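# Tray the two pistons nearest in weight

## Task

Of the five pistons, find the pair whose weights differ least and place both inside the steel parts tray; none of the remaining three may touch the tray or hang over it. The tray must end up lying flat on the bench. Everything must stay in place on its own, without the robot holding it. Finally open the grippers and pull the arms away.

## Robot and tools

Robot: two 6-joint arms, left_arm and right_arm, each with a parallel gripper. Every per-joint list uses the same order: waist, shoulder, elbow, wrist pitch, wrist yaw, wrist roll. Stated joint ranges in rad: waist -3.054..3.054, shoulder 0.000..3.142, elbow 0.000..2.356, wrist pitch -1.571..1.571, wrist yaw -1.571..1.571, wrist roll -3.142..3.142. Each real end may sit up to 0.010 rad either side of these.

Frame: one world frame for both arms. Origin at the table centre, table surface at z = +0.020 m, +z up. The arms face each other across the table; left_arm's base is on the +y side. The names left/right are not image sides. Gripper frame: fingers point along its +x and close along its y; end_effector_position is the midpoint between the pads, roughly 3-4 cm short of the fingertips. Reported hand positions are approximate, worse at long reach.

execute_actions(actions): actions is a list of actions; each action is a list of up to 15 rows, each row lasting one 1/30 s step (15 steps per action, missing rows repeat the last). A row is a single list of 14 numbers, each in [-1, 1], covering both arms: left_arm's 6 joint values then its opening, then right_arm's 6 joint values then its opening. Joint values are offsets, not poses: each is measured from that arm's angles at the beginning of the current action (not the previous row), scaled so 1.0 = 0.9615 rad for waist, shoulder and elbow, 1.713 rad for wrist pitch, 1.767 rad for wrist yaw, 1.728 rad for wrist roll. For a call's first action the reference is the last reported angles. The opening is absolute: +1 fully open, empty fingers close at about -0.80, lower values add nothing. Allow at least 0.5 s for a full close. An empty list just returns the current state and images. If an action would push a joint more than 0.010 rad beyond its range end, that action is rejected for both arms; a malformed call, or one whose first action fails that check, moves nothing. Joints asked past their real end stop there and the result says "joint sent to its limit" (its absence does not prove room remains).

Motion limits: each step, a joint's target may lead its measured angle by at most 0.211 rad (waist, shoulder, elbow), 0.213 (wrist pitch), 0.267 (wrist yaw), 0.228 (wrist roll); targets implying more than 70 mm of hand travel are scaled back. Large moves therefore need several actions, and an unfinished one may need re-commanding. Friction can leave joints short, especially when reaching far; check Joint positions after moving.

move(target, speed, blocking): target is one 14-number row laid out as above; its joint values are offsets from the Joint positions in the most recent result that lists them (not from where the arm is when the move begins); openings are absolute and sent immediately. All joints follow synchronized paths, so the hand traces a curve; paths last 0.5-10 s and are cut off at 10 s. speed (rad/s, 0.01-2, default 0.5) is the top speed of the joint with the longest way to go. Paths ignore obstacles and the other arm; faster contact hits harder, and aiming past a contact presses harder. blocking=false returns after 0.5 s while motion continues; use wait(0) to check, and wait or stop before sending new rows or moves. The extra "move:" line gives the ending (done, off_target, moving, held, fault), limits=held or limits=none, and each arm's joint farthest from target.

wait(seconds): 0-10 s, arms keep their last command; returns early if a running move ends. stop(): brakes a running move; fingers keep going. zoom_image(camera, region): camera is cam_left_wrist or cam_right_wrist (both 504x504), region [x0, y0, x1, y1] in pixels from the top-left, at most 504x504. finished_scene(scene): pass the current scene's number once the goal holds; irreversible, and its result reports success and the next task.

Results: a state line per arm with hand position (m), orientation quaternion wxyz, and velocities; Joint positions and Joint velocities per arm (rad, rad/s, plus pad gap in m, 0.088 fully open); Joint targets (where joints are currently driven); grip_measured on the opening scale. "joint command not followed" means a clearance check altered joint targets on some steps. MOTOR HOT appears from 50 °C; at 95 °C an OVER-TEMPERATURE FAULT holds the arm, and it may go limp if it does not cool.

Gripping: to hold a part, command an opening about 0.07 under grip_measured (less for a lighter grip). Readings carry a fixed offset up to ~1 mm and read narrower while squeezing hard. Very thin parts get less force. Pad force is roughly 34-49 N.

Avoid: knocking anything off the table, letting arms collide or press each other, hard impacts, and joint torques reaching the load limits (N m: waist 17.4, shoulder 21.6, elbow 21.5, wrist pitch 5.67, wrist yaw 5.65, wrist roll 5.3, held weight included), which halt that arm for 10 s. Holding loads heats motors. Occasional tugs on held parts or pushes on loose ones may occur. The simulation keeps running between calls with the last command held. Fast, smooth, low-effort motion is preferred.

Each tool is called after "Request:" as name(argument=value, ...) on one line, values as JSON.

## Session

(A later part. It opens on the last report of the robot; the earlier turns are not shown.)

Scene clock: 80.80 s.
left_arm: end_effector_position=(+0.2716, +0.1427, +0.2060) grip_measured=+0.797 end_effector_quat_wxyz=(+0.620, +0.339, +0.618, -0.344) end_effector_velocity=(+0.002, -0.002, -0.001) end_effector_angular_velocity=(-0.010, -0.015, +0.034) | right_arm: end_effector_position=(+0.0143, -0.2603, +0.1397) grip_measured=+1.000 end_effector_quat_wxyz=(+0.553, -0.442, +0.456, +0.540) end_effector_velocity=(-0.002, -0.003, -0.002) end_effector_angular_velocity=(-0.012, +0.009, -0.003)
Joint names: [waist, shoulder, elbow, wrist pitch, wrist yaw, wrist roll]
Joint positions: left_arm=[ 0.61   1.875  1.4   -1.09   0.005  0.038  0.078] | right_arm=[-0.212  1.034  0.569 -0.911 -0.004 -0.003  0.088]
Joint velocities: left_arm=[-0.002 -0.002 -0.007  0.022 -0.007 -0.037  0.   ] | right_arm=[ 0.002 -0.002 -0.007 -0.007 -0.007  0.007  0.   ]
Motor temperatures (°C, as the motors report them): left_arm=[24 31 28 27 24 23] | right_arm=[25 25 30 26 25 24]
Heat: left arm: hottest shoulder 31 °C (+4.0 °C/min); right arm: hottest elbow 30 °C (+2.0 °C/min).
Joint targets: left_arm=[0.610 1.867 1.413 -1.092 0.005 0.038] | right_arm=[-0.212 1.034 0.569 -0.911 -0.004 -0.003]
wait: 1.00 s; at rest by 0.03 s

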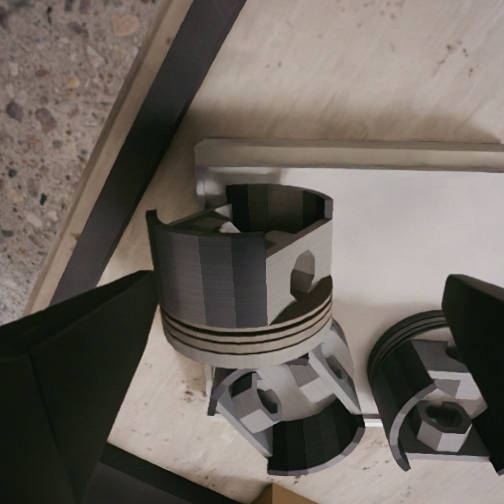

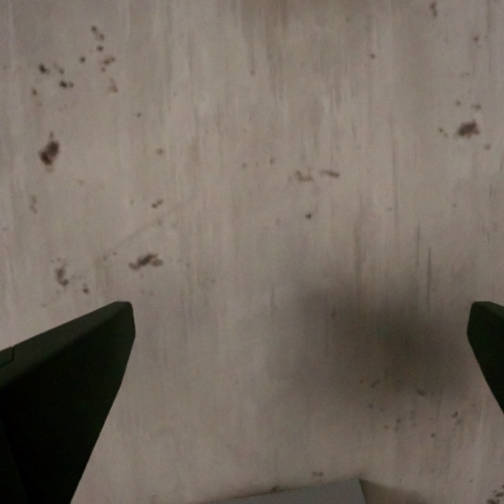

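Request:
wait(seconds=1)

Scene clock: 81.93 s.
left_arm: end_effector_position=(+0.2716, +0.1427, +0.2060) grip_measured=+0.797 end_effector_quat_wxyz=(+0.620, +0.339, +0.618, -0.344) end_effector_velocity=(-0.003, +0.005, +0.002) end_effector_angular_velocity=(+0.018, +0.004, +0.005) | right_arm: end_effector_position=(+0.0143, -0.2603, +0.1397) grip_measured=+1.000 end_effector_quat_wxyz=(+0.553, -0.442, +0.456, +0.540) end_effector_velocity=(+0.002, -0.005, -0.001) end_effector_angular_velocity=(-0.022, -0.005, -0.016)
Joint names: [waist, shoulder, elbow, wrist pitch, wrist yaw, wrist roll]
Joint positions: left_arm=[ 0.61   1.875  1.4   -1.09   0.005  0.038  0.078] | right_arm=[-0.212  1.034  0.569 -0.911 -0.004 -0.003  0.088]
Joint velocities: left_arm=[-0.002 -0.007 -0.002 -0.022 -0.007 -0.007  0.   ] | right_arm=[-0.007 -0.002 -0.002 -0.022  0.007  0.007  0.   ]
Motor temperatures (°C, as the motors report them): left_arm=[24 31 28 27 24 23] | right_arm=[25 25 30 26 25 24]
Heat: left arm: hottest shoulder 31 °C (+4.0 °C/min); right arm: hottest elbow 30 °C (+2.0 °C/min).
Joint targets: left_arm=[0.610 1.867 1.413 -1.092 0.005 0.038] | right_arm=[-0.212 1.034 0.569 -0.911 -0.004 -0.003]
wait: 1.00 s; at rest by 0.03 s

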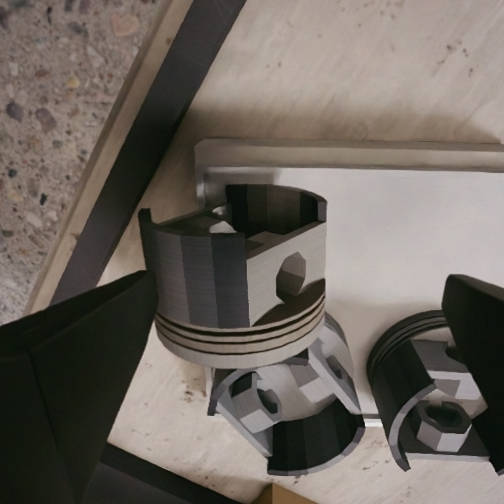

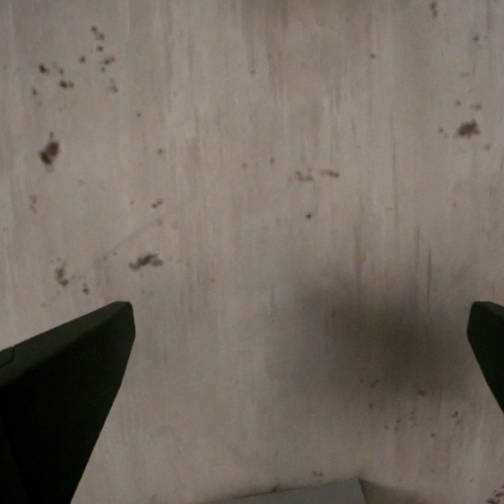

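Request:
move(target=[-0.344, -0.597, -0.556, -0.03, 0, 0, 1, 0, 0, 0, 0, 0, 0, 1], speed=0.8)

Scene clock: 84.50 s.
left_arm: end_effector_position=(+0.1299, +0.2359, +0.2203) grip_measured=+0.989 end_effector_quat_wxyz=(+0.555, +0.436, +0.555, -0.440) end_effector_velocity=(-0.000, +0.004, -0.001) end_effector_angular_velocity=(+0.014, -0.004, +0.020) | right_arm: end_effector_position=(+0.0143, -0.2603, +0.1397) grip_measured=+1.000 end_effector_quat_wxyz=(+0.553, -0.442, +0.456, +0.540) end_effector_velocity=(-0.001, -0.002, -0.001) end_effector_angular_velocity=(-0.007, +0.006, +0.006)
Joint names: [waist, shoulder, elbow, wrist pitch, wrist yaw, wrist roll]
Joint positions: left_arm=[ 0.282  1.307  0.879 -1.138  0.005  0.038  0.087] | right_arm=[-0.212  1.034  0.569 -0.911 -0.004 -0.003  0.088]
Joint velocities: left_arm=[-0.002 -0.002 -0.007 -0.007 -0.007 -0.022 -0.   ] | right_arm=[-0.002 -0.002 -0.002 -0.007 -0.007 -0.007  0.   ]
Motor temperatures (°C, as the motors report them): left_arm=[24 31 28 27 24 23] | right_arm=[25 25 30 26 25 24]
Heat: left arm: hottest shoulder 31 °C (+4.0 °C/min); right arm: hottest elbow 30 °C (+2.0 °C/min).
Joint targets: left_arm=[0.279 1.301 0.866 -1.141 0.005 0.038] | right_arm=[-0.212 1.034 0.569 -0.911 -0.004 -0.003]
move: off_target (left_arm); limits=none; left_arm: farthest joint: the elbow, 0.013 radians from its target (0.535 radians at the start); right_arm: farthest joint: the waist, 0.000 radians from its target (0.000 radians at the start)

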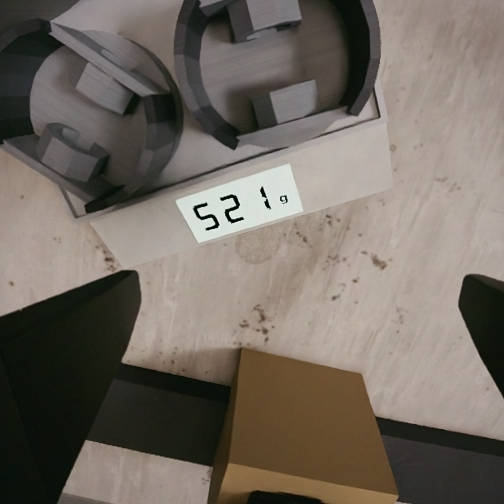

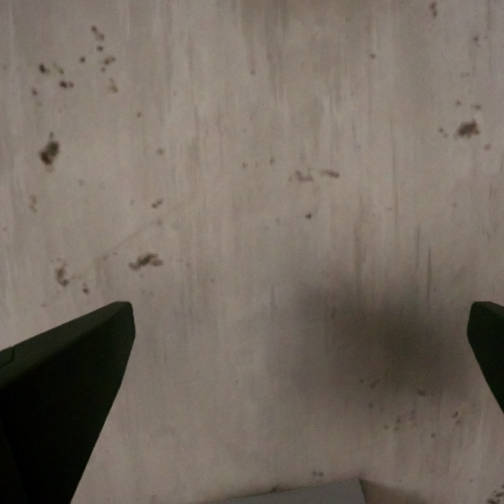

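Request:
move(target=[0.016, 0.308, 0.179, 0.07, 0, 0.734, 1, 0, 0, 0, 0, 0, 0, 1], speed=1.3)

Scene clock: 87.53 s.
left_arm: end_effector_position=(+0.1505, +0.1746, +0.1977) grip_measured=+0.989 end_effector_quat_wxyz=(+0.190, +0.678, +0.196, -0.682) end_effector_velocity=(-0.000, +0.002, -0.001) end_effector_angular_velocity=(+0.014, -0.004, +0.005) | right_arm: end_effector_position=(+0.0143, -0.2603, +0.1397) grip_measured=+1.000 end_effector_quat_wxyz=(+0.553, -0.442, +0.456, +0.540) end_effector_velocity=(-0.001, -0.001, +0.001) end_effector_angular_velocity=(-0.002, +0.006, +0.006)
Joint names: [waist, shoulder, elbow, wrist pitch, wrist yaw, wrist roll]
Joint positions: left_arm=[ 0.295  1.596  1.038 -1.021  0.005  1.303  0.087] | right_arm=[-0.212  1.034  0.569 -0.911 -0.004 -0.003  0.088]
Joint velocities: left_arm=[-0.002  0.002 -0.002 -0.007 -0.007 -0.007 -0.   ] | right_arm=[-0.002 -0.002  0.002 -0.007 -0.007 -0.007  0.   ]
Motor temperatures (°C, as the motors report them): left_arm=[24 31 28 27 24 23] | right_arm=[25 24 30 26 25 24]
Heat: left arm: hottest shoulder 31 °C (+4.0 °C/min); right arm: hottest elbow 30 °C (+2.0 °C/min).
Joint targets: left_arm=[0.297 1.604 1.050 -1.018 0.005 1.306] | right_arm=[-0.212 1.034 0.569 -0.911 -0.004 -0.003]
move: off_target (left_arm); limits=none; left_arm: farthest joint: the elbow, 0.013 radians from its target (0.173 radians at the start); right_arm: farthest joint: the waist, 0.000 radians from its target (0.000 radians at the start)

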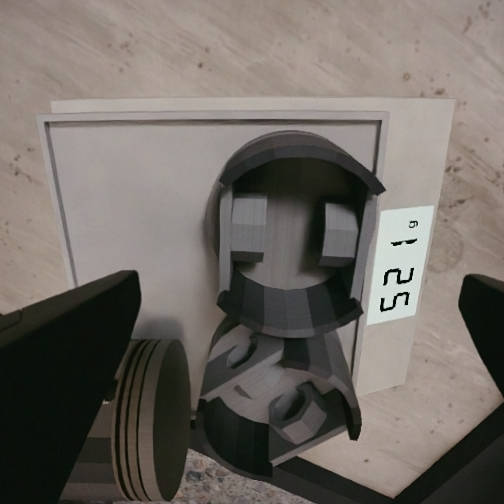

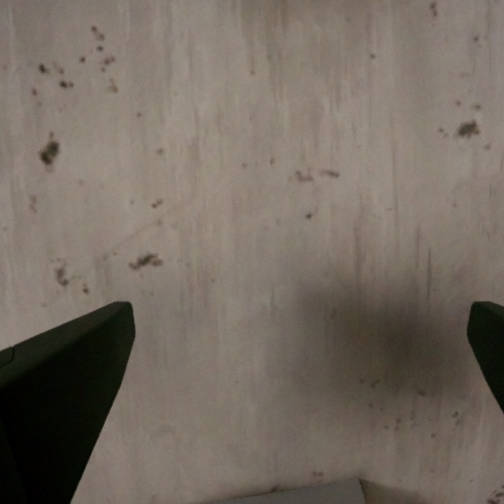

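Request:
move(target=[0, 0.101, -0.164, 0.147, 0, 0, 0.8, 0, 0, 0, 0, 0, 0, 1], speed=0.35)

Request:
execute_actions(actions=[[[0,0,0,0,0,0,0.7,0,0,0,0,0,0,1],[0,0,0,0,0,0,0.62,0,0,0,0,0,0,1],[0,0,0,0,0,0,0.56,0,0,0,0,0,0,1],[0,0,0,0,0,0,0.5,0,0,0,0,0,0,1],[0,0,0,0,0,0,0.45,0,0,0,0,0,0,1],[0,0,0,0,0,0,0.4,0,0,0,0,0,0,1],[0,0,0,0,0,0,0.35,0,0,0,0,0,0,1],[0,0,0,0,0,0,0.3,0,0,0,0,0,0,1],[0,0,0,0,0,0,0.25,0,0,0,0,0,0,1],[0,0,0,0,0,0,0.2,0,0,0,0,0,0,1],[0,0,0,0,0,0,0.16,0,0,0,0,0,0,1],[0,0,0,0,0,0,0.12,0,0,0,0,0,0,1],[0,0,0,0,0,0,0.1,0,0,0,0,0,0,1]]])

Scene clock: 89.33 s.
left_arm: end_effector_position=(+0.1509, +0.1732, +0.1424) grip_measured=+0.803 end_effector_quat_wxyz=(+0.195, +0.679, +0.191, -0.682) end_effector_velocity=(+0.001, +0.003, +0.000) end_effector_angular_velocity=(+0.009, -0.005, -0.005) | right_arm: end_effector_position=(+0.0143, -0.2603, +0.1397) grip_measured=+1.000 end_effector_quat_wxyz=(+0.553, -0.442, +0.456, +0.540) end_effector_velocity=(-0.001, -0.003, -0.002) end_effector_angular_velocity=(-0.012, +0.006, +0.006)
Joint names: [waist, shoulder, elbow, wrist pitch, wrist yaw, wrist roll]
Joint positions: left_arm=[ 0.295  1.685  0.892 -0.773  0.005  1.303  0.078] | right_arm=[-0.212  1.034  0.569 -0.911 -0.004 -0.003  0.088]
Joint velocities: left_arm=[ 0.002 -0.002 -0.002 -0.007 -0.007  0.007 -0.   ] | right_arm=[-0.002 -0.002 -0.007 -0.007 -0.007 -0.007  0.   ]
Motor temperatures (°C, as the motors report them): left_arm=[24 31 28 27 24 23] | right_arm=[25 24 31 26 25 24]
Heat: left arm: hottest shoulder 31 °C (+4.1 °C/min); right arm: hottest elbow 31 °C (+4.1 °C/min).
Joint targets: left_arm=[0.295 1.693 0.881 -0.769 0.005 1.303] | right_arm=[-0.212 1.034 0.569 -0.911 -0.004 -0.003]
move: off_target (left_arm); limits=none; left_arm: farthest joint: the elbow, 0.012 radians from its target (0.158 radians at the start); right_arm: farthest joint: the waist, 0.000 radians from its target (0.000 radians at the start)

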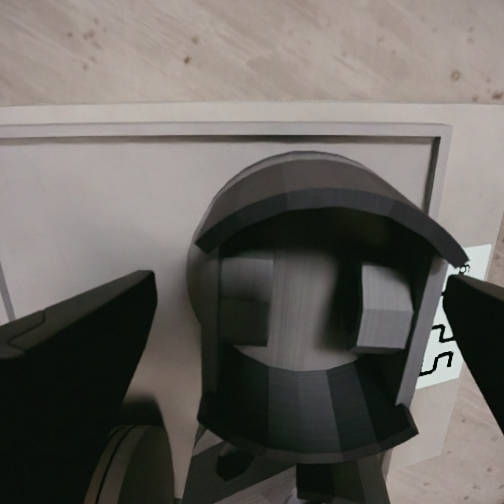

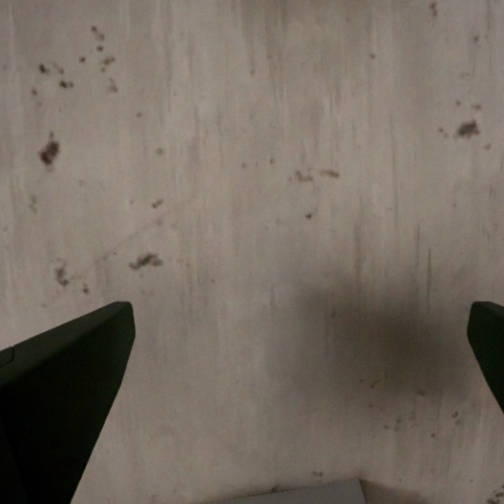

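Scene clock: 89.83 s.
left_arm: end_effector_position=(+0.1503, +0.1741, +0.1424) grip_measured=+0.285 end_effector_quat_wxyz=(+0.193, +0.678, +0.193, -0.683) end_effector_velocity=(+0.002, +0.001, +0.001) end_effector_angular_velocity=(+0.008, -0.020, -0.010) | right_arm: end_effector_position=(+0.0143, -0.2603, +0.1397) grip_measured=+1.000 end_effector_quat_wxyz=(+0.553, -0.442, +0.456, +0.540) end_effector_velocity=(-0.001, -0.002, -0.001) end_effector_angular_velocity=(-0.007, +0.006, +0.006)
Joint names: [waist, shoulder, elbow, wrist pitch, wrist yaw, wrist roll]
Joint positions: left_arm=[ 0.295  1.685  0.892 -0.777  0.007  1.303  0.053] | right_arm=[-0.212  1.034  0.569 -0.911 -0.004 -0.003  0.088]
Joint velocities: left_arm=[-0.002 -0.002  0.002 -0.007 -0.022  0.007 -0.   ] | right_arm=[-0.002 -0.002 -0.002 -0.007 -0.007 -0.007  0.   ]
Motor temperatures (°C, as the motors report them): left_arm=[24 31 28 27 24 23] | right_arm=[25 24 31 26 25 24]
Heat: left arm: hottest shoulder 31 °C (+4.0 °C/min); right arm: hottest elbow 31 °C (+4.0 °C/min).
Joint targets: left_arm=[0.295 1.685 0.892 -0.773 0.005 1.303] | right_arm=[-0.212 1.034 0.569 -0.911 -0.004 -0.003]

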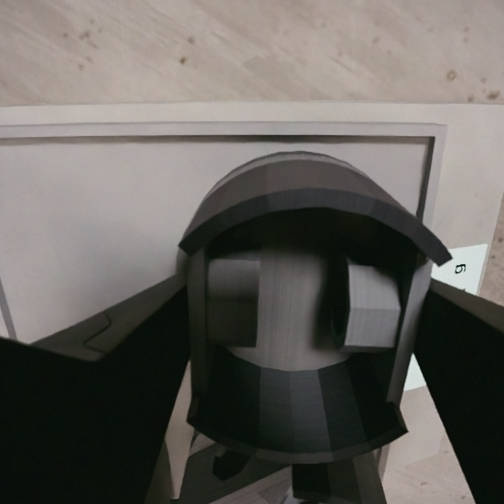

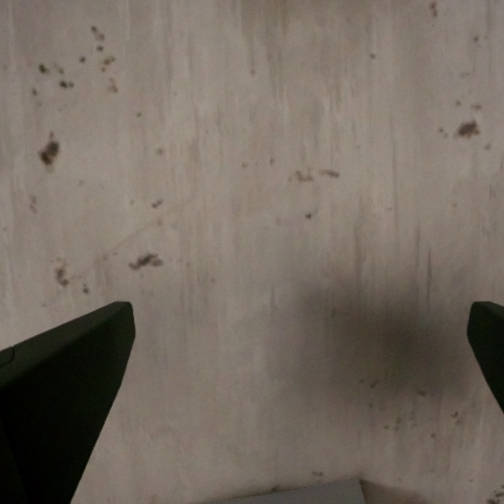

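Request:
move(target=[-0.1, -0.075, 0.12, -0.098, 0, -0.12, 0.2, 0, 0, 0, 0, 0, 0, 1], speed=0.4)

Scene clock: 93.13 s.
left_arm: end_effector_position=(+0.1269, +0.1673, +0.1795) grip_measured=+0.285 end_effector_quat_wxyz=(+0.228, +0.667, +0.232, -0.670) end_effector_velocity=(+0.001, +0.004, +0.001) end_effector_angular_velocity=(+0.021, -0.018, +0.015) | right_arm: end_effector_position=(+0.0143, -0.2603, +0.1397) grip_measured=+1.000 end_effector_quat_wxyz=(+0.553, -0.442, +0.456, +0.540) end_effector_velocity=(-0.002, -0.005, -0.002) end_effector_angular_velocity=(-0.027, +0.004, +0.025)
Joint names: [waist, shoulder, elbow, wrist pitch, wrist yaw, wrist roll]
Joint positions: left_arm=[ 0.201  1.625  0.991 -0.942  0.005  1.099  0.053] | right_arm=[-0.212  1.034  0.569 -0.911 -0.004 -0.003  0.088]
Joint velocities: left_arm=[-0.007 -0.002  0.002 -0.022 -0.022 -0.022 -0.   ] | right_arm=[ 0.002  0.002 -0.002 -0.022 -0.007 -0.022  0.   ]
Motor temperatures (°C, as the motors report them): left_arm=[24 31 28 27 24 23] | right_arm=[25 24 31 26 25 24]
Heat: left arm: hottest shoulder 31 °C (+3.0 °C/min); right arm: hottest elbow 31 °C (+4.0 °C/min).
Joint targets: left_arm=[0.199 1.613 1.007 -0.945 0.007 1.096] | right_arm=[-0.212 1.034 0.569 -0.911 -0.004 -0.003]
move: off_target (left_arm); limits=none; left_arm: farthest joint: the elbow, 0.017 radians from its target (0.115 radians at the start); right_arm: farthest joint: the waist, 0.000 radians from its target (0.000 radians at the start)

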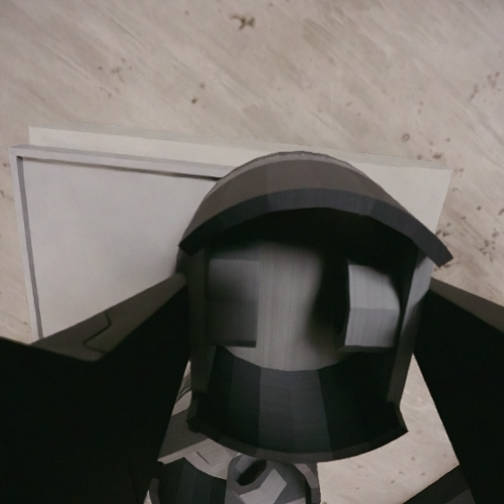

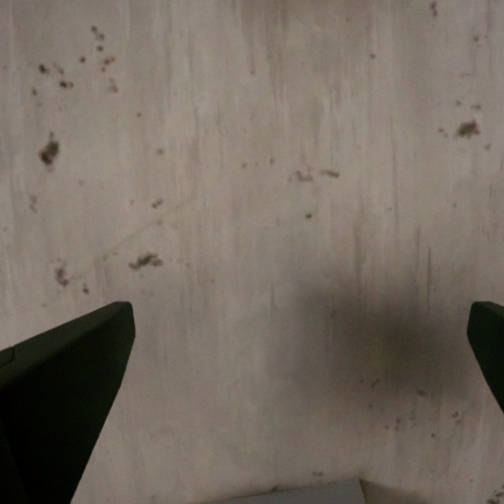

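Request:
move(target=[-0.971, 0.797, 0.995, -0.102, 0, -0.643, 0.2, 0, 0, 0, 0, 0, 0, 1], speed=0.8)

Scene clock: 95.47 s.
left_arm: end_effector_position=(-0.2340, +0.0909, +0.1405) grip_measured=+0.285 end_effector_quat_wxyz=(+0.286, +0.644, +0.289, -0.648) end_effector_velocity=(+0.000, +0.003, -0.002) end_effector_angular_velocity=(+0.004, -0.014, +0.000) | right_arm: end_effector_position=(+0.0143, -0.2603, +0.1397) grip_measured=+1.000 end_effector_quat_wxyz=(+0.553, -0.442, +0.456, +0.540) end_effector_velocity=(+0.001, -0.005, -0.001) end_effector_angular_velocity=(-0.017, -0.005, -0.011)
Joint names: [waist, shoulder, elbow, wrist pitch, wrist yaw, wrist roll]
Joint positions: left_arm=[-0.732  2.384  1.93  -1.114  0.006 -0.009  0.053] | right_arm=[-0.212  1.034  0.569 -0.911 -0.004 -0.003  0.088]
Joint velocities: left_arm=[-0.007  0.002 -0.002 -0.007 -0.007 -0.007 -0.   ] | right_arm=[-0.002 -0.007 -0.002 -0.022  0.007  0.007  0.   ]
Motor temperatures (°C, as the motors report them): left_arm=[24 31 28 27 24 23] | right_arm=[25 24 31 27 25 24]
Heat: left arm: hottest shoulder 31 °C (+3.0 °C/min); right arm: hottest elbow 31 °C (+3.0 °C/min).
Joint targets: left_arm=[-0.732 2.391 1.947 -1.117 0.005 -0.012] | right_arm=[-0.212 1.034 0.569 -0.911 -0.004 -0.003]
move: off_target (left_arm); limits=none; left_arm: farthest joint: the elbow, 0.017 radians from its target (0.957 radians at the start); right_arm: farthest joint: the waist, 0.000 radians from its target (0.000 radians at the start)

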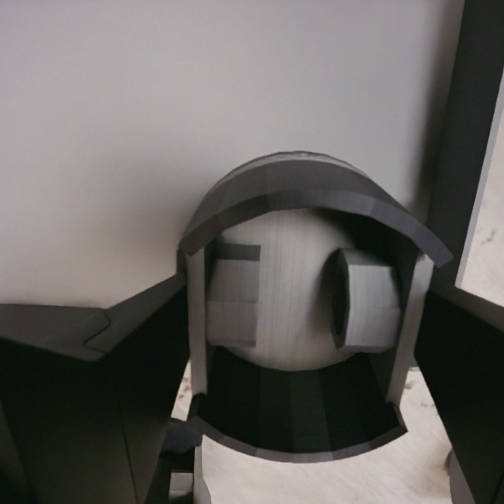

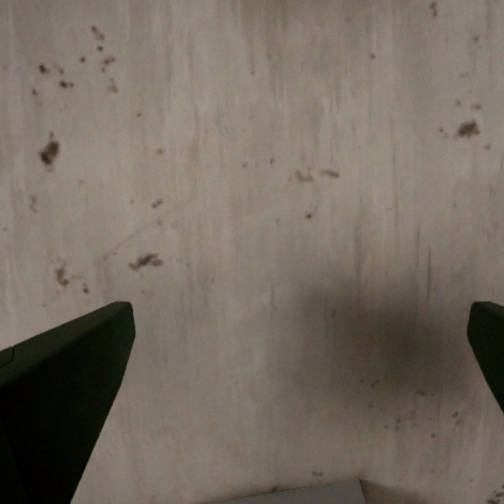

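Request:
move(target=[0, 0.096, -0.069, 0.083, 0, 0, 0.2, 0, 0, 0, 0, 0, 0, 1], speed=0.2)

Scene clock: 97.10 s.
left_arm: end_effector_position=(-0.2369, +0.0878, +0.0896) grip_measured=+0.285 end_effector_quat_wxyz=(+0.286, +0.645, +0.290, -0.647) end_effector_velocity=(+0.003, -0.004, +0.000) end_effector_angular_velocity=(-0.010, -0.000, +0.015) | right_arm: end_effector_position=(+0.0143, -0.2603, +0.1397) grip_measured=+1.000 end_effector_quat_wxyz=(+0.553, -0.442, +0.456, +0.540) end_effector_velocity=(-0.003, +0.002, +0.001) end_effector_angular_velocity=(+0.013, +0.017, +0.023)
Joint names: [waist, shoulder, elbow, wrist pitch, wrist yaw, wrist roll]
Joint positions: left_arm=[-0.732  2.469  1.873 -0.974  0.007 -0.009  0.053] | right_arm=[-0.212  1.034  0.569 -0.911 -0.004 -0.003  0.088]
Joint velocities: left_arm=[ 0.007 -0.002 -0.002  0.007 -0.007 -0.007 -0.   ] | right_arm=[-0.002 -0.002  0.002  0.007 -0.022 -0.022  0.   ]
Motor temperatures (°C, as the motors report them): left_arm=[24 31 28 27 24 23] | right_arm=[25 24 31 27 25 24]
Heat: left arm: hottest shoulder 31 °C (+3.0 °C/min); right arm: hottest elbow 31 °C (+3.0 °C/min).
Joint targets: left_arm=[-0.732 2.477 1.864 -0.972 0.006 -0.009] | right_arm=[-0.212 1.034 0.569 -0.911 -0.004 -0.003]
move: done; limits=none; left_arm: farthest joint: the elbow, 0.010 radians from its target (0.067 radians at the start); right_arm: farthest joint: the waist, 0.000 radians from its target (0.000 radians at the start)

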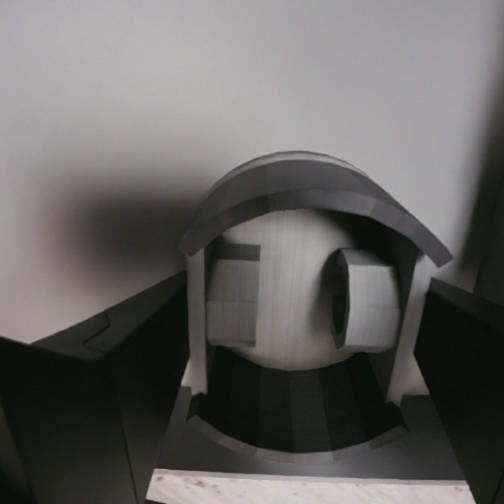

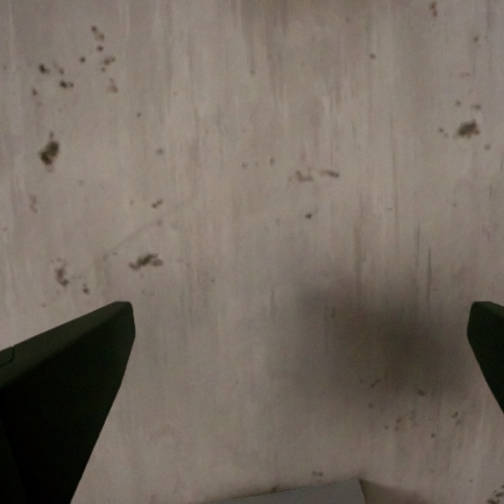

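Lower ~6 mm more using the shoulder (plus pitch compensation).

Request:
move(target=[0, 0.023, 0, 0.01, 0, 0, 0.2, 0, 0, 0, 0, 0, 0, 1], speed=0.05)

Scene clock: 98.03 s.
left_arm: end_effector_position=(-0.2377, +0.0869, +0.0884) grip_measured=+0.285 end_effector_quat_wxyz=(+0.286, +0.643, +0.289, -0.649) end_effector_velocity=(+0.001, +0.001, -0.001) end_effector_angular_velocity=(+0.000, -0.010, -0.010) | right_arm: end_effector_position=(+0.0143, -0.2603, +0.1397) grip_measured=+1.000 end_effector_quat_wxyz=(+0.553, -0.442, +0.456, +0.540) end_effector_velocity=(-0.003, -0.005, -0.002) end_effector_angular_velocity=(-0.026, +0.024, -0.005)
Joint names: [waist, shoulder, elbow, wrist pitch, wrist yaw, wrist roll]
Joint positions: left_arm=[-0.732  2.471  1.873 -0.968  0.007 -0.009  0.053] | right_arm=[-0.212  1.034  0.569 -0.911 -0.004 -0.003  0.088]
Joint velocities: left_arm=[-0.002  0.002  0.002 -0.007 -0.007  0.007 -0.   ] | right_arm=[-0.002  0.002 -0.002 -0.022 -0.022  0.007  0.   ]
Motor temperatures (°C, as the motors report them): left_arm=[24 32 28 27 24 23] | right_arm=[25 24 31 27 25 24]
Heat: left arm: hottest shoulder 32 °C (+4.0 °C/min); right arm: hottest elbow 31 °C (+3.0 °C/min).
Joint targets: left_arm=[-0.732 2.491 1.873 -0.957 0.007 -0.009] | right_arm=[-0.212 1.034 0.569 -0.911 -0.004 -0.003]
move: off_target (left_arm); limits=none; left_arm: farthest joint: the shoulder, 0.020 radians from its target (0.023 radians at the start); right_arm: farthest joint: the waist, 0.000 radians from its target (0.000 radians at the start)

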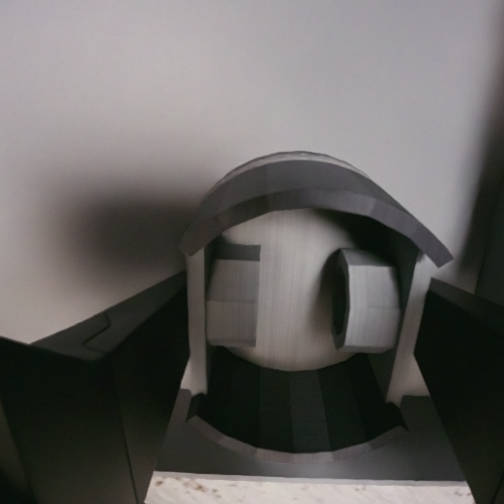

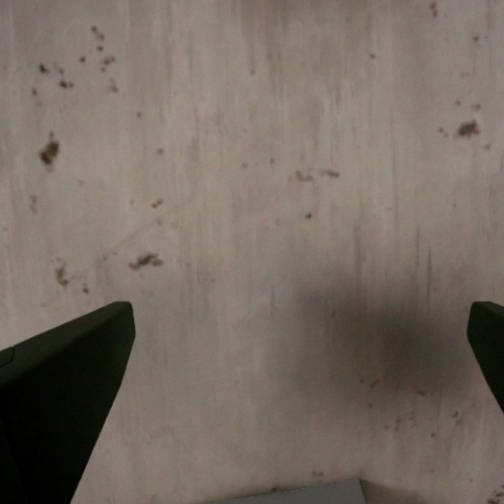

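Request:
execute_actions(actions=[[[0,0,0,0,0,0,0.28,0,0,0,0,0,0,1],[0,0,0,0,0,0,0.34,0,0,0,0,0,0,1],[0,0,0,0,0,0,0.42,0,0,0,0,0,0,1],[0,0,0,0,0,0,0.5,0,0,0,0,0,0,1],[0,0,0,0,0,0,0.6,0,0,0,0,0,0,1],[0,0,0,0,0,0,0.7,0,0,0,0,0,0,1],[0,0,0,0,0,0,0.8,0,0,0,0,0,0,1]]])

Request:
move(target=[0, -0.12, 0, -0.06, 0, 0, 0.9, 0, 0, 0, 0, 0, 0, 1], speed=0.4)

Scene clock: 99.70 s.
left_arm: end_effector_position=(-0.2376, +0.0867, +0.0884) grip_measured=+0.777 end_effector_quat_wxyz=(+0.286, +0.643, +0.289, -0.649) end_effector_velocity=(+0.003, +0.000, -0.002) end_effector_angular_velocity=(+0.004, -0.014, -0.019) | right_arm: end_effector_position=(+0.0143, -0.2603, +0.1397) grip_measured=+1.000 end_effector_quat_wxyz=(+0.553, -0.442, +0.456, +0.540) end_effector_velocity=(+0.002, -0.004, +0.000) end_effector_angular_velocity=(-0.017, -0.011, +0.013)
Joint names: [waist, shoulder, elbow, wrist pitch, wrist yaw, wrist roll]
Joint positions: left_arm=[-0.732  2.471  1.873 -0.967  0.007 -0.009  0.077] | right_arm=[-0.212  1.034  0.569 -0.911 -0.004 -0.003  0.088]
Joint velocities: left_arm=[ 0.002  0.002 -0.002 -0.007 -0.007  0.022  0.009] | right_arm=[-0.007 -0.002  0.002 -0.022  0.007 -0.022  0.   ]
Motor temperatures (°C, as the motors report them): left_arm=[24 32 28 27 24 23] | right_arm=[25 24 31 27 25 24]
Heat: left arm: hottest shoulder 32 °C (+4.0 °C/min); right arm: hottest elbow 31 °C (+3.0 °C/min).
Joint targets: left_arm=[-0.732 2.471 1.873 -0.967 0.007 -0.009] | right_arm=[-0.212 1.034 0.569 -0.911 -0.004 -0.003]

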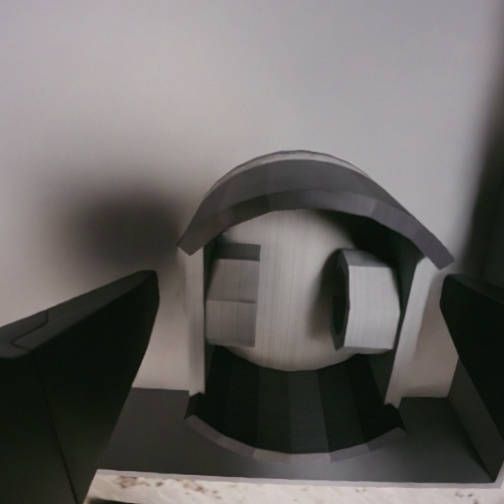

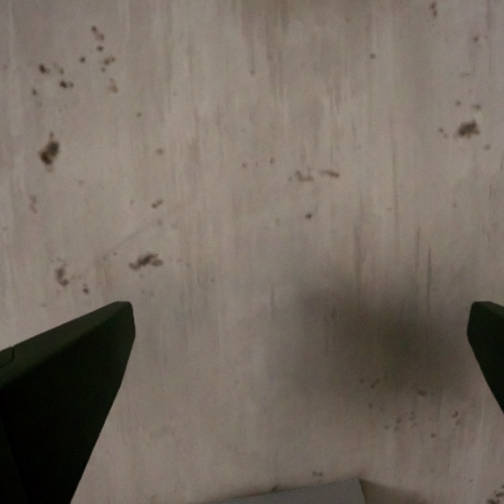

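Scene clock: 100.63 s.
left_arm: end_effector_position=(-0.2314, +0.0935, +0.1349) grip_measured=+0.897 end_effector_quat_wxyz=(+0.287, +0.641, +0.288, -0.651) end_effector_velocity=(+0.003, +0.004, +0.003) end_effector_angular_velocity=(+0.008, -0.017, +0.020) | right_arm: end_effector_position=(+0.0143, -0.2603, +0.1397) grip_measured=+1.000 end_effector_quat_wxyz=(+0.553, -0.442, +0.456, +0.540) end_effector_velocity=(-0.003, +0.001, -0.000) end_effector_angular_velocity=(+0.008, +0.017, +0.023)
Joint names: [waist, shoulder, elbow, wrist pitch, wrist yaw, wrist roll]
Joint positions: left_arm=[-0.732  2.365  1.873 -1.067  0.007 -0.009  0.083] | right_arm=[-0.212  1.034  0.569 -0.911 -0.004 -0.003  0.088]
Joint velocities: left_arm=[-0.002 -0.007 -0.002 -0.022 -0.007 -0.022 -0.   ] | right_arm=[-0.002 -0.002 -0.002  0.007 -0.022 -0.022  0.   ]
Motor temperatures (°C, as the motors report them): left_arm=[24 33 28 27 24 23] | right_arm=[25 24 31 27 25 24]
Heat: left arm: hottest shoulder 33 °C (+6.1 °C/min); right arm: hottest elbow 31 °C (+3.0 °C/min).
Joint targets: left_arm=[-0.732 2.356 1.873 -1.070 0.007 -0.009] | right_arm=[-0.212 1.034 0.569 -0.911 -0.004 -0.003]
move: done; limits=none; left_arm: farthest joint: the shoulder, 0.010 radians from its target (0.116 radians at the start); right_arm: farthest joint: the waist, 0.000 radians from its target (0.000 radians at the start)

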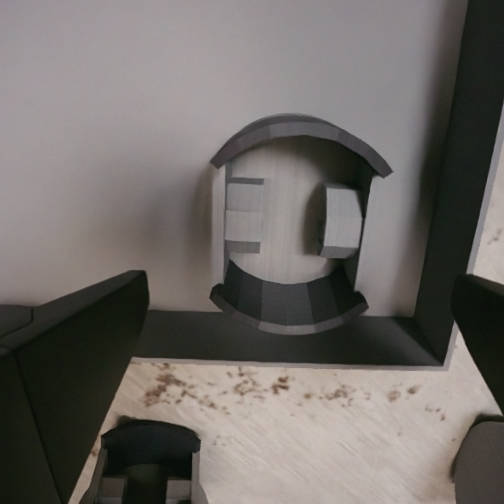

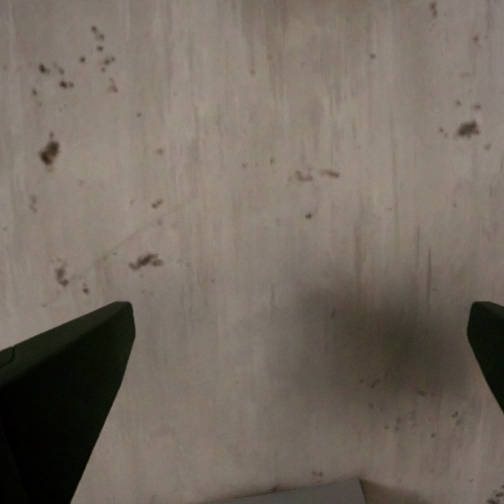

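Request:
move(target=[0.232, -0.582, -0.746, 0.083, 0, 0.204, 1, 0, 0, 0, 0, 0, 0, 1], speed=0.9)

Scene clock: 102.40 s.
left_arm: end_effector_position=(-0.0808, +0.1561, +0.1691) grip_measured=+0.989 end_effector_quat_wxyz=(+0.243, +0.662, +0.248, -0.664) end_effector_velocity=(+0.004, +0.006, +0.000) end_effector_angular_velocity=(+0.015, -0.017, +0.005) | right_arm: end_effector_position=(+0.0143, -0.2603, +0.1397) grip_measured=+1.000 end_effector_quat_wxyz=(+0.553, -0.442, +0.456, +0.540) end_effector_velocity=(-0.001, -0.007, -0.003) end_effector_angular_velocity=(-0.027, +0.007, +0.006)
Joint names: [waist, shoulder, elbow, wrist pitch, wrist yaw, wrist roll]
Joint positions: left_arm=[-0.512  1.815  1.168 -0.927  0.007  0.34   0.087] | right_arm=[-0.212  1.034  0.569 -0.911 -0.004 -0.003  0.088]
Joint velocities: left_arm=[-0.002 -0.007 -0.007 -0.022 -0.007 -0.007 -0.   ] | right_arm=[-0.002 -0.002 -0.007 -0.022 -0.007 -0.007  0.   ]
Motor temperatures (°C, as the motors report them): left_arm=[24 33 28 27 24 23] | right_arm=[25 24 31 27 25 24]
Heat: left arm: hottest shoulder 33 °C (+6.1 °C/min); right arm: hottest elbow 31 °C (+3.0 °C/min).
Joint targets: left_arm=[-0.509 1.805 1.156 -0.925 0.007 0.343] | right_arm=[-0.212 1.034 0.569 -0.911 -0.004 -0.003]
move: off_target (left_arm); limits=none; left_arm: farthest joint: the elbow, 0.012 radians from its target (0.718 radians at the start); right_arm: farthest joint: the waist, 0.000 radians from its target (0.000 radians at the start)

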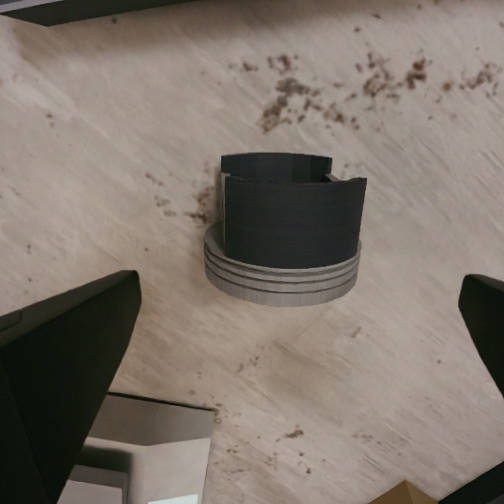

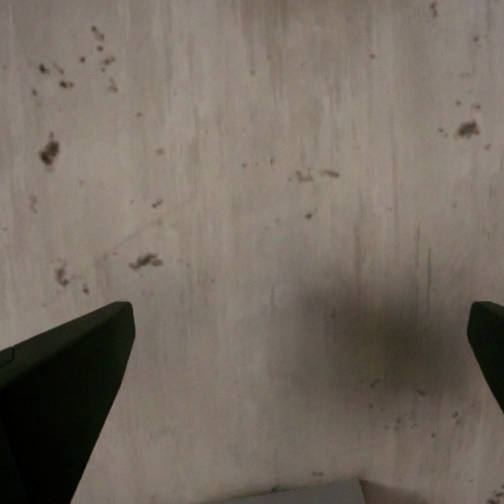

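Request:
move(target=[-0.005, 0.251, -0.169, 0.228, 0, 0, 1, 0, 0, 0, 0, 0, 0, 1], speed=0.4)

Request:
execute_actions(actions=[[[0,0,0,0,0,0,0.9,0,0,0,0,0,0,1],[0,0,0,0,0,0,0.8,0,0,0,0,0,0,1],[0,0,0,0,0,0,0.7,0,0,0,0,0,0,1],[0,0,0,0,0,0,0.62,0,0,0,0,0,0,1],[0,0,0,0,0,0,0.56,0,0,0,0,0,0,1],[0,0,0,0,0,0,0.5,0,0,0,0,0,0,1],[0,0,0,0,0,0,0.45,0,0,0,0,0,0,1],[0,0,0,0,0,0,0.4,0,0,0,0,0,0,1],[0,0,0,0,0,0,0.36,0,0,0,0,0,0,1],[0,0,0,0,0,0,0.32,0,0,0,0,0,0,1],[0,0,0,0,0,0,0.28,0,0,0,0,0,0,1],[0,0,0,0,0,0,0.24,0,0,0,0,0,0,1],[0,0,0,0,0,0,0.2,0,0,0,0,0,0,1]]])

Scene clock: 104.70 s.
left_arm: end_effector_position=(-0.0831, +0.1533, +0.0679) grip_measured=+0.989 end_effector_quat_wxyz=(+0.243, +0.662, +0.247, -0.665) end_effector_velocity=(+0.001, +0.002, +0.000) end_effector_angular_velocity=(+0.003, -0.010, -0.010) | right_arm: end_effector_position=(+0.0143, -0.2603, +0.1397) grip_measured=+1.000 end_effector_quat_wxyz=(+0.553, -0.442, +0.456, +0.540) end_effector_velocity=(-0.001, +0.001, -0.000) end_effector_angular_velocity=(+0.007, +0.003, +0.021)
Joint names: [waist, shoulder, elbow, wrist pitch, wrist yaw, wrist roll]
Joint positions: left_arm=[-0.514  2.047  1.016 -0.54   0.007  0.341  0.087] | right_arm=[-0.212  1.034  0.569 -0.911 -0.004 -0.003  0.088]
Joint velocities: left_arm=[-0.002 -0.002 -0.002 -0.007 -0.007  0.007 -0.   ] | right_arm=[-0.002 -0.002 -0.002  0.007 -0.007 -0.022  0.   ]
Motor temperatures (°C, as the motors report them): left_arm=[24 33 28 27 24 23] | right_arm=[25 24 31 27 25 24]
Heat: left arm: hottest shoulder 33 °C (+6.1 °C/min); right arm: hottest elbow 31 °C (+3.0 °C/min).
Joint targets: left_arm=[-0.517 2.056 1.006 -0.537 0.007 0.340] | right_arm=[-0.212 1.034 0.569 -0.911 -0.004 -0.003]
move: done; limits=none; left_arm: farthest joint: the elbow, 0.010 radians from its target (0.162 radians at the start); right_arm: farthest joint: the waist, 0.000 radians from its target (0.000 radians at the start)

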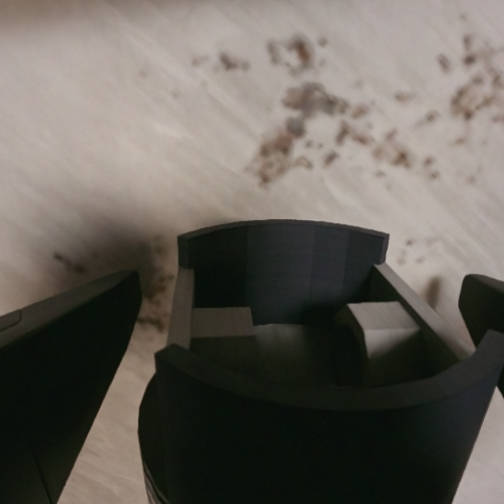

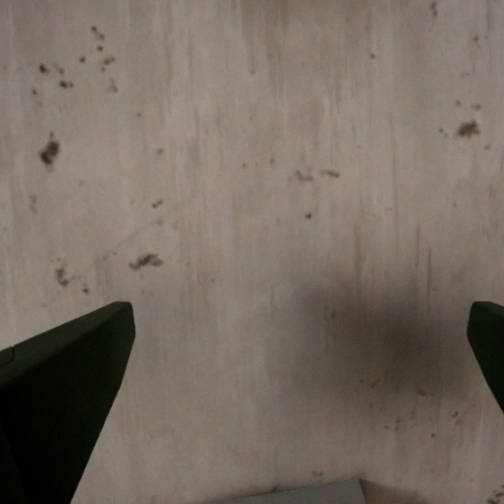

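Scene clock: 105.20 s.
left_arm: end_effector_position=(-0.0830, +0.1535, +0.0679) grip_measured=+0.308 end_effector_quat_wxyz=(+0.243, +0.662, +0.247, -0.665) end_effector_velocity=(+0.002, +0.005, +0.000) end_effector_angular_velocity=(+0.015, -0.017, -0.000) | right_arm: end_effector_position=(+0.0143, -0.2603, +0.1397) grip_measured=+1.000 end_effector_quat_wxyz=(+0.553, -0.442, +0.456, +0.540) end_effector_velocity=(-0.001, -0.005, -0.001) end_effector_angular_velocity=(-0.017, +0.006, +0.006)
Joint names: [waist, shoulder, elbow, wrist pitch, wrist yaw, wrist roll]
Joint positions: left_arm=[-0.514  2.047  1.016 -0.541  0.007  0.341  0.054] | right_arm=[-0.212  1.034  0.569 -0.911 -0.004 -0.003  0.088]
Joint velocities: left_arm=[-0.007 -0.002 -0.002 -0.022 -0.007 -0.007 -0.   ] | right_arm=[-0.002 -0.007 -0.002 -0.022 -0.007 -0.007  0.   ]
Motor temperatures (°C, as the motors report them): left_arm=[24 33 28 27 24 23] | right_arm=[25 24 31 27 25 24]
Heat: left arm: hottest shoulder 33 °C (+6.0 °C/min); right arm: hottest elbow 31 °C (+3.0 °C/min).
Joint targets: left_arm=[-0.514 2.047 1.016 -0.540 0.007 0.341] | right_arm=[-0.212 1.034 0.569 -0.911 -0.004 -0.003]

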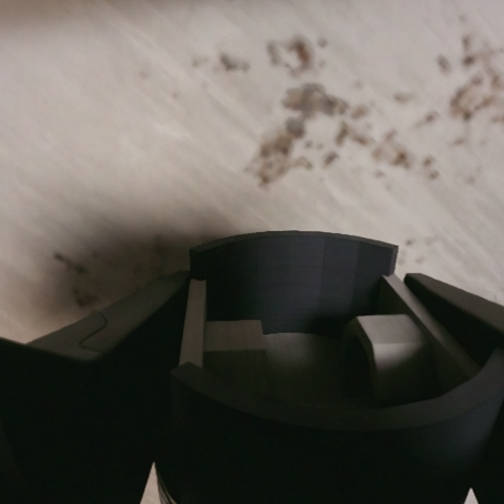

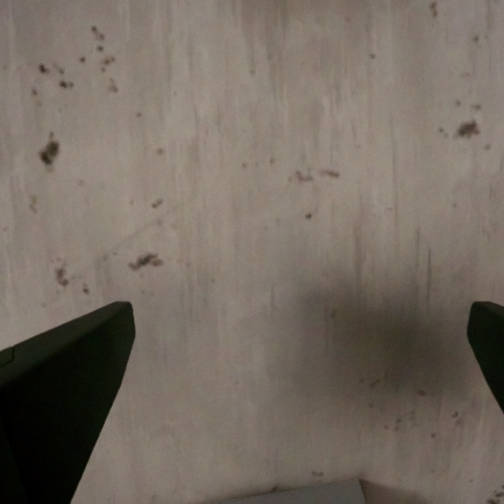

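Request:
move(target=[0.25, -0.243, 0.098, -0.176, 0, 0.17, 0.22, 0, 0, 0, 0, 0, 0, 1], speed=0.45)

Scene clock: 107.73 s.
left_arm: end_effector_position=(-0.0116, +0.1320, +0.1490) grip_measured=+0.308 end_effector_quat_wxyz=(+0.226, +0.667, +0.228, -0.672) end_effector_velocity=(+0.002, +0.002, +0.000) end_effector_angular_velocity=(+0.005, -0.009, +0.010) | right_arm: end_effector_position=(+0.0143, -0.2603, +0.1397) grip_measured=+1.000 end_effector_quat_wxyz=(+0.553, -0.442, +0.456, +0.540) end_effector_velocity=(-0.003, -0.002, -0.001) end_effector_angular_velocity=(-0.007, +0.023, -0.005)
Joint names: [waist, shoulder, elbow, wrist pitch, wrist yaw, wrist roll]
Joint positions: left_arm=[-0.277  1.827  1.096 -0.839  0.008  0.631  0.054] | right_arm=[-0.212  1.034  0.569 -0.911 -0.004 -0.003  0.088]
Joint velocities: left_arm=[ 0.002 -0.002 -0.002 -0.007 -0.007 -0.007 -0.   ] | right_arm=[-0.002 -0.002 -0.002 -0.007 -0.022  0.007  0.   ]
Motor temperatures (°C, as the motors report them): left_arm=[24 33 28 27 24 23] | right_arm=[25 24 31 27 25 24]
Heat: left arm: hottest shoulder 33 °C (+6.1 °C/min); right arm: hottest elbow 31 °C (+2.0 °C/min).
Joint targets: left_arm=[-0.273 1.813 1.110 -0.842 0.007 0.634] | right_arm=[-0.212 1.034 0.569 -0.911 -0.004 -0.003]
move: off_target (left_arm); limits=none; left_arm: farthest joint: the elbow, 0.015 radians from its target (0.094 radians at the start); right_arm: farthest joint: the waist, 0.000 radians from its target (0.000 radians at the start)

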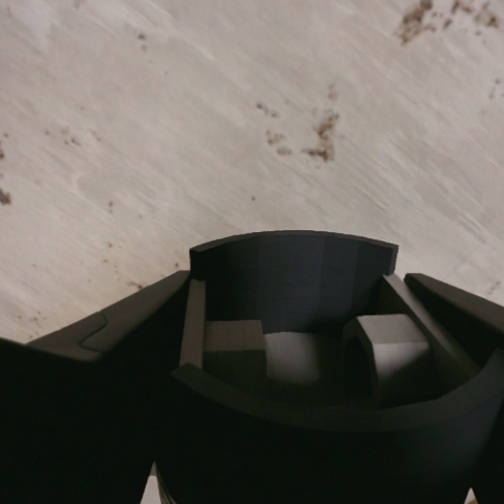

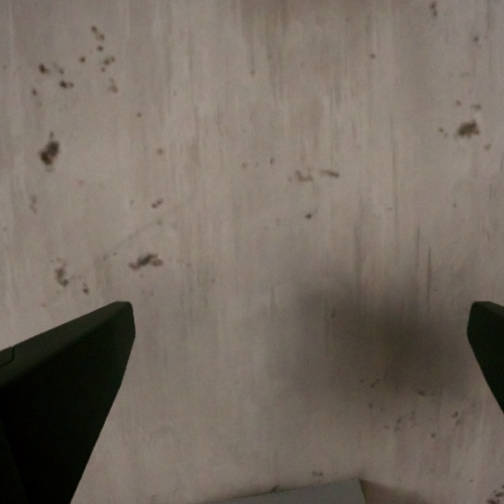

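Request:
move(target=[0.548, -0.068, -0.109, 0.026, 0, 0.358, 0.22, 0, 0, 0, 0, 0, 0, 1], speed=0.6)

Scene clock: 109.77 s.
left_arm: end_effector_position=(+0.1440, +0.1466, +0.1421) grip_measured=+0.308 end_effector_quat_wxyz=(+0.195, +0.677, +0.197, -0.682) end_effector_velocity=(-0.000, +0.002, +0.000) end_effector_angular_velocity=(+0.009, -0.005, -0.010) | right_arm: end_effector_position=(+0.0143, -0.2603, +0.1397) grip_measured=+1.000 end_effector_quat_wxyz=(+0.553, -0.442, +0.456, +0.540) end_effector_velocity=(-0.001, +0.001, -0.000) end_effector_angular_velocity=(+0.008, +0.006, +0.006)
Joint names: [waist, shoulder, elbow, wrist pitch, wrist yaw, wrist roll]
Joint positions: left_arm=[ 0.247  1.776  0.999 -0.797  0.008  1.246  0.054] | right_arm=[-0.212  1.034  0.569 -0.911 -0.004 -0.003  0.088]
Joint velocities: left_arm=[-0.002 -0.002 -0.002 -0.007 -0.007  0.007 -0.   ] | right_arm=[-0.002 -0.002 -0.002  0.007 -0.007 -0.007  0.   ]
Motor temperatures (°C, as the motors report them): left_arm=[24 33 28 27 24 23] | right_arm=[25 24 31 27 25 24]
Heat: left arm: hottest shoulder 33 °C (+6.0 °C/min); right arm: hottest elbow 31 °C (+2.0 °C/min).
Joint targets: left_arm=[0.250 1.762 0.991 -0.794 0.008 1.249] | right_arm=[-0.212 1.034 0.569 -0.911 -0.004 -0.003]
move: off_target (left_arm); limits=none; left_arm: farthest joint: the shoulder, 0.014 radians from its target (0.066 radians at the start); right_arm: farthest joint: the waist, 0.000 radians from its target (0.000 radians at the start)

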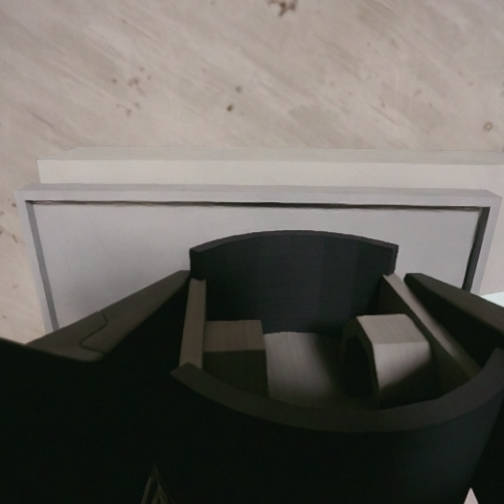

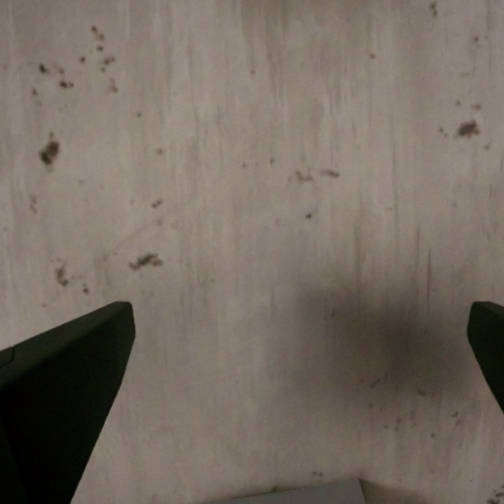

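Request:
move(target=[0, 0.034, -0.034, 0.03, 0, 0, 0.22, 0, 0, 0, 0, 0, 0, 1], speed=0.1)

Scene clock: 111.00 s.
left_arm: end_effector_position=(+0.1437, +0.1475, +0.1298) grip_measured=+0.308 end_effector_quat_wxyz=(+0.193, +0.677, +0.199, -0.682) end_effector_velocity=(+0.001, -0.001, +0.001) end_effector_angular_velocity=(-0.010, -0.010, +0.005) | right_arm: end_effector_position=(+0.0143, -0.2603, +0.1397) grip_measured=+1.000 end_effector_quat_wxyz=(+0.553, -0.442, +0.456, +0.540) end_effector_velocity=(+0.000, -0.001, +0.001) end_effector_angular_velocity=(-0.002, +0.006, +0.001)
Joint names: [waist, shoulder, elbow, wrist pitch, wrist yaw, wrist roll]
Joint positions: left_arm=[ 0.247  1.803  0.975 -0.751  0.008  1.247  0.054] | right_arm=[-0.212  1.034  0.569 -0.911 -0.004 -0.003  0.088]
Joint velocities: left_arm=[-0.002 -0.007 -0.002  0.007 -0.007 -0.007 -0.001] | right_arm=[-0.007 -0.002  0.002 -0.007 -0.007 -0.007  0.   ]
Motor temperatures (°C, as the motors report them): left_arm=[24 33 28 27 24 23] | right_arm=[25 24 31 27 25 24]
Heat: left arm: hottest shoulder 33 °C (+6.0 °C/min); right arm: hottest elbow 31 °C (+2.0 °C/min).
Joint targets: left_arm=[0.247 1.808 0.966 -0.745 0.008 1.246] | right_arm=[-0.212 1.034 0.569 -0.911 -0.004 -0.003]
move: done; limits=none; left_arm: farthest joint: the elbow, 0.009 radians from its target (0.032 radians at the start); right_arm: farthest joint: the waist, 0.000 radians from its target (0.000 radians at the start)

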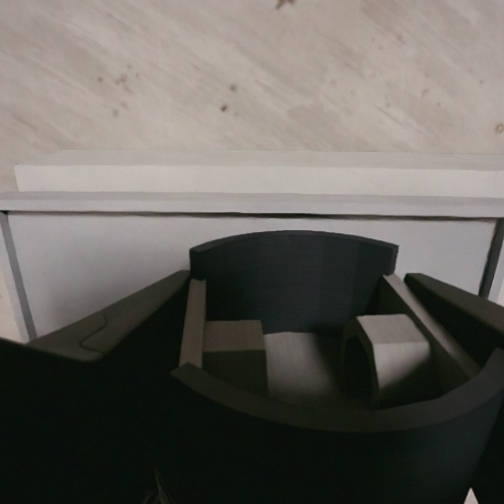

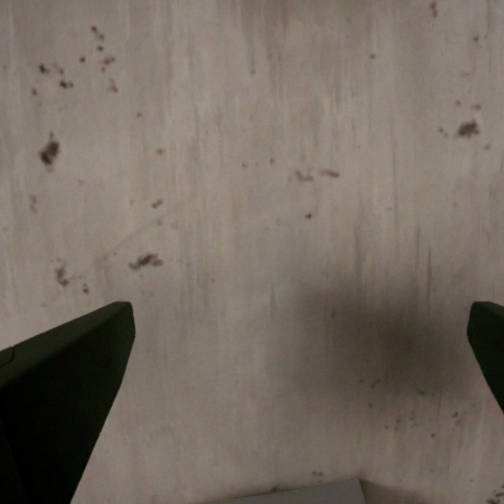

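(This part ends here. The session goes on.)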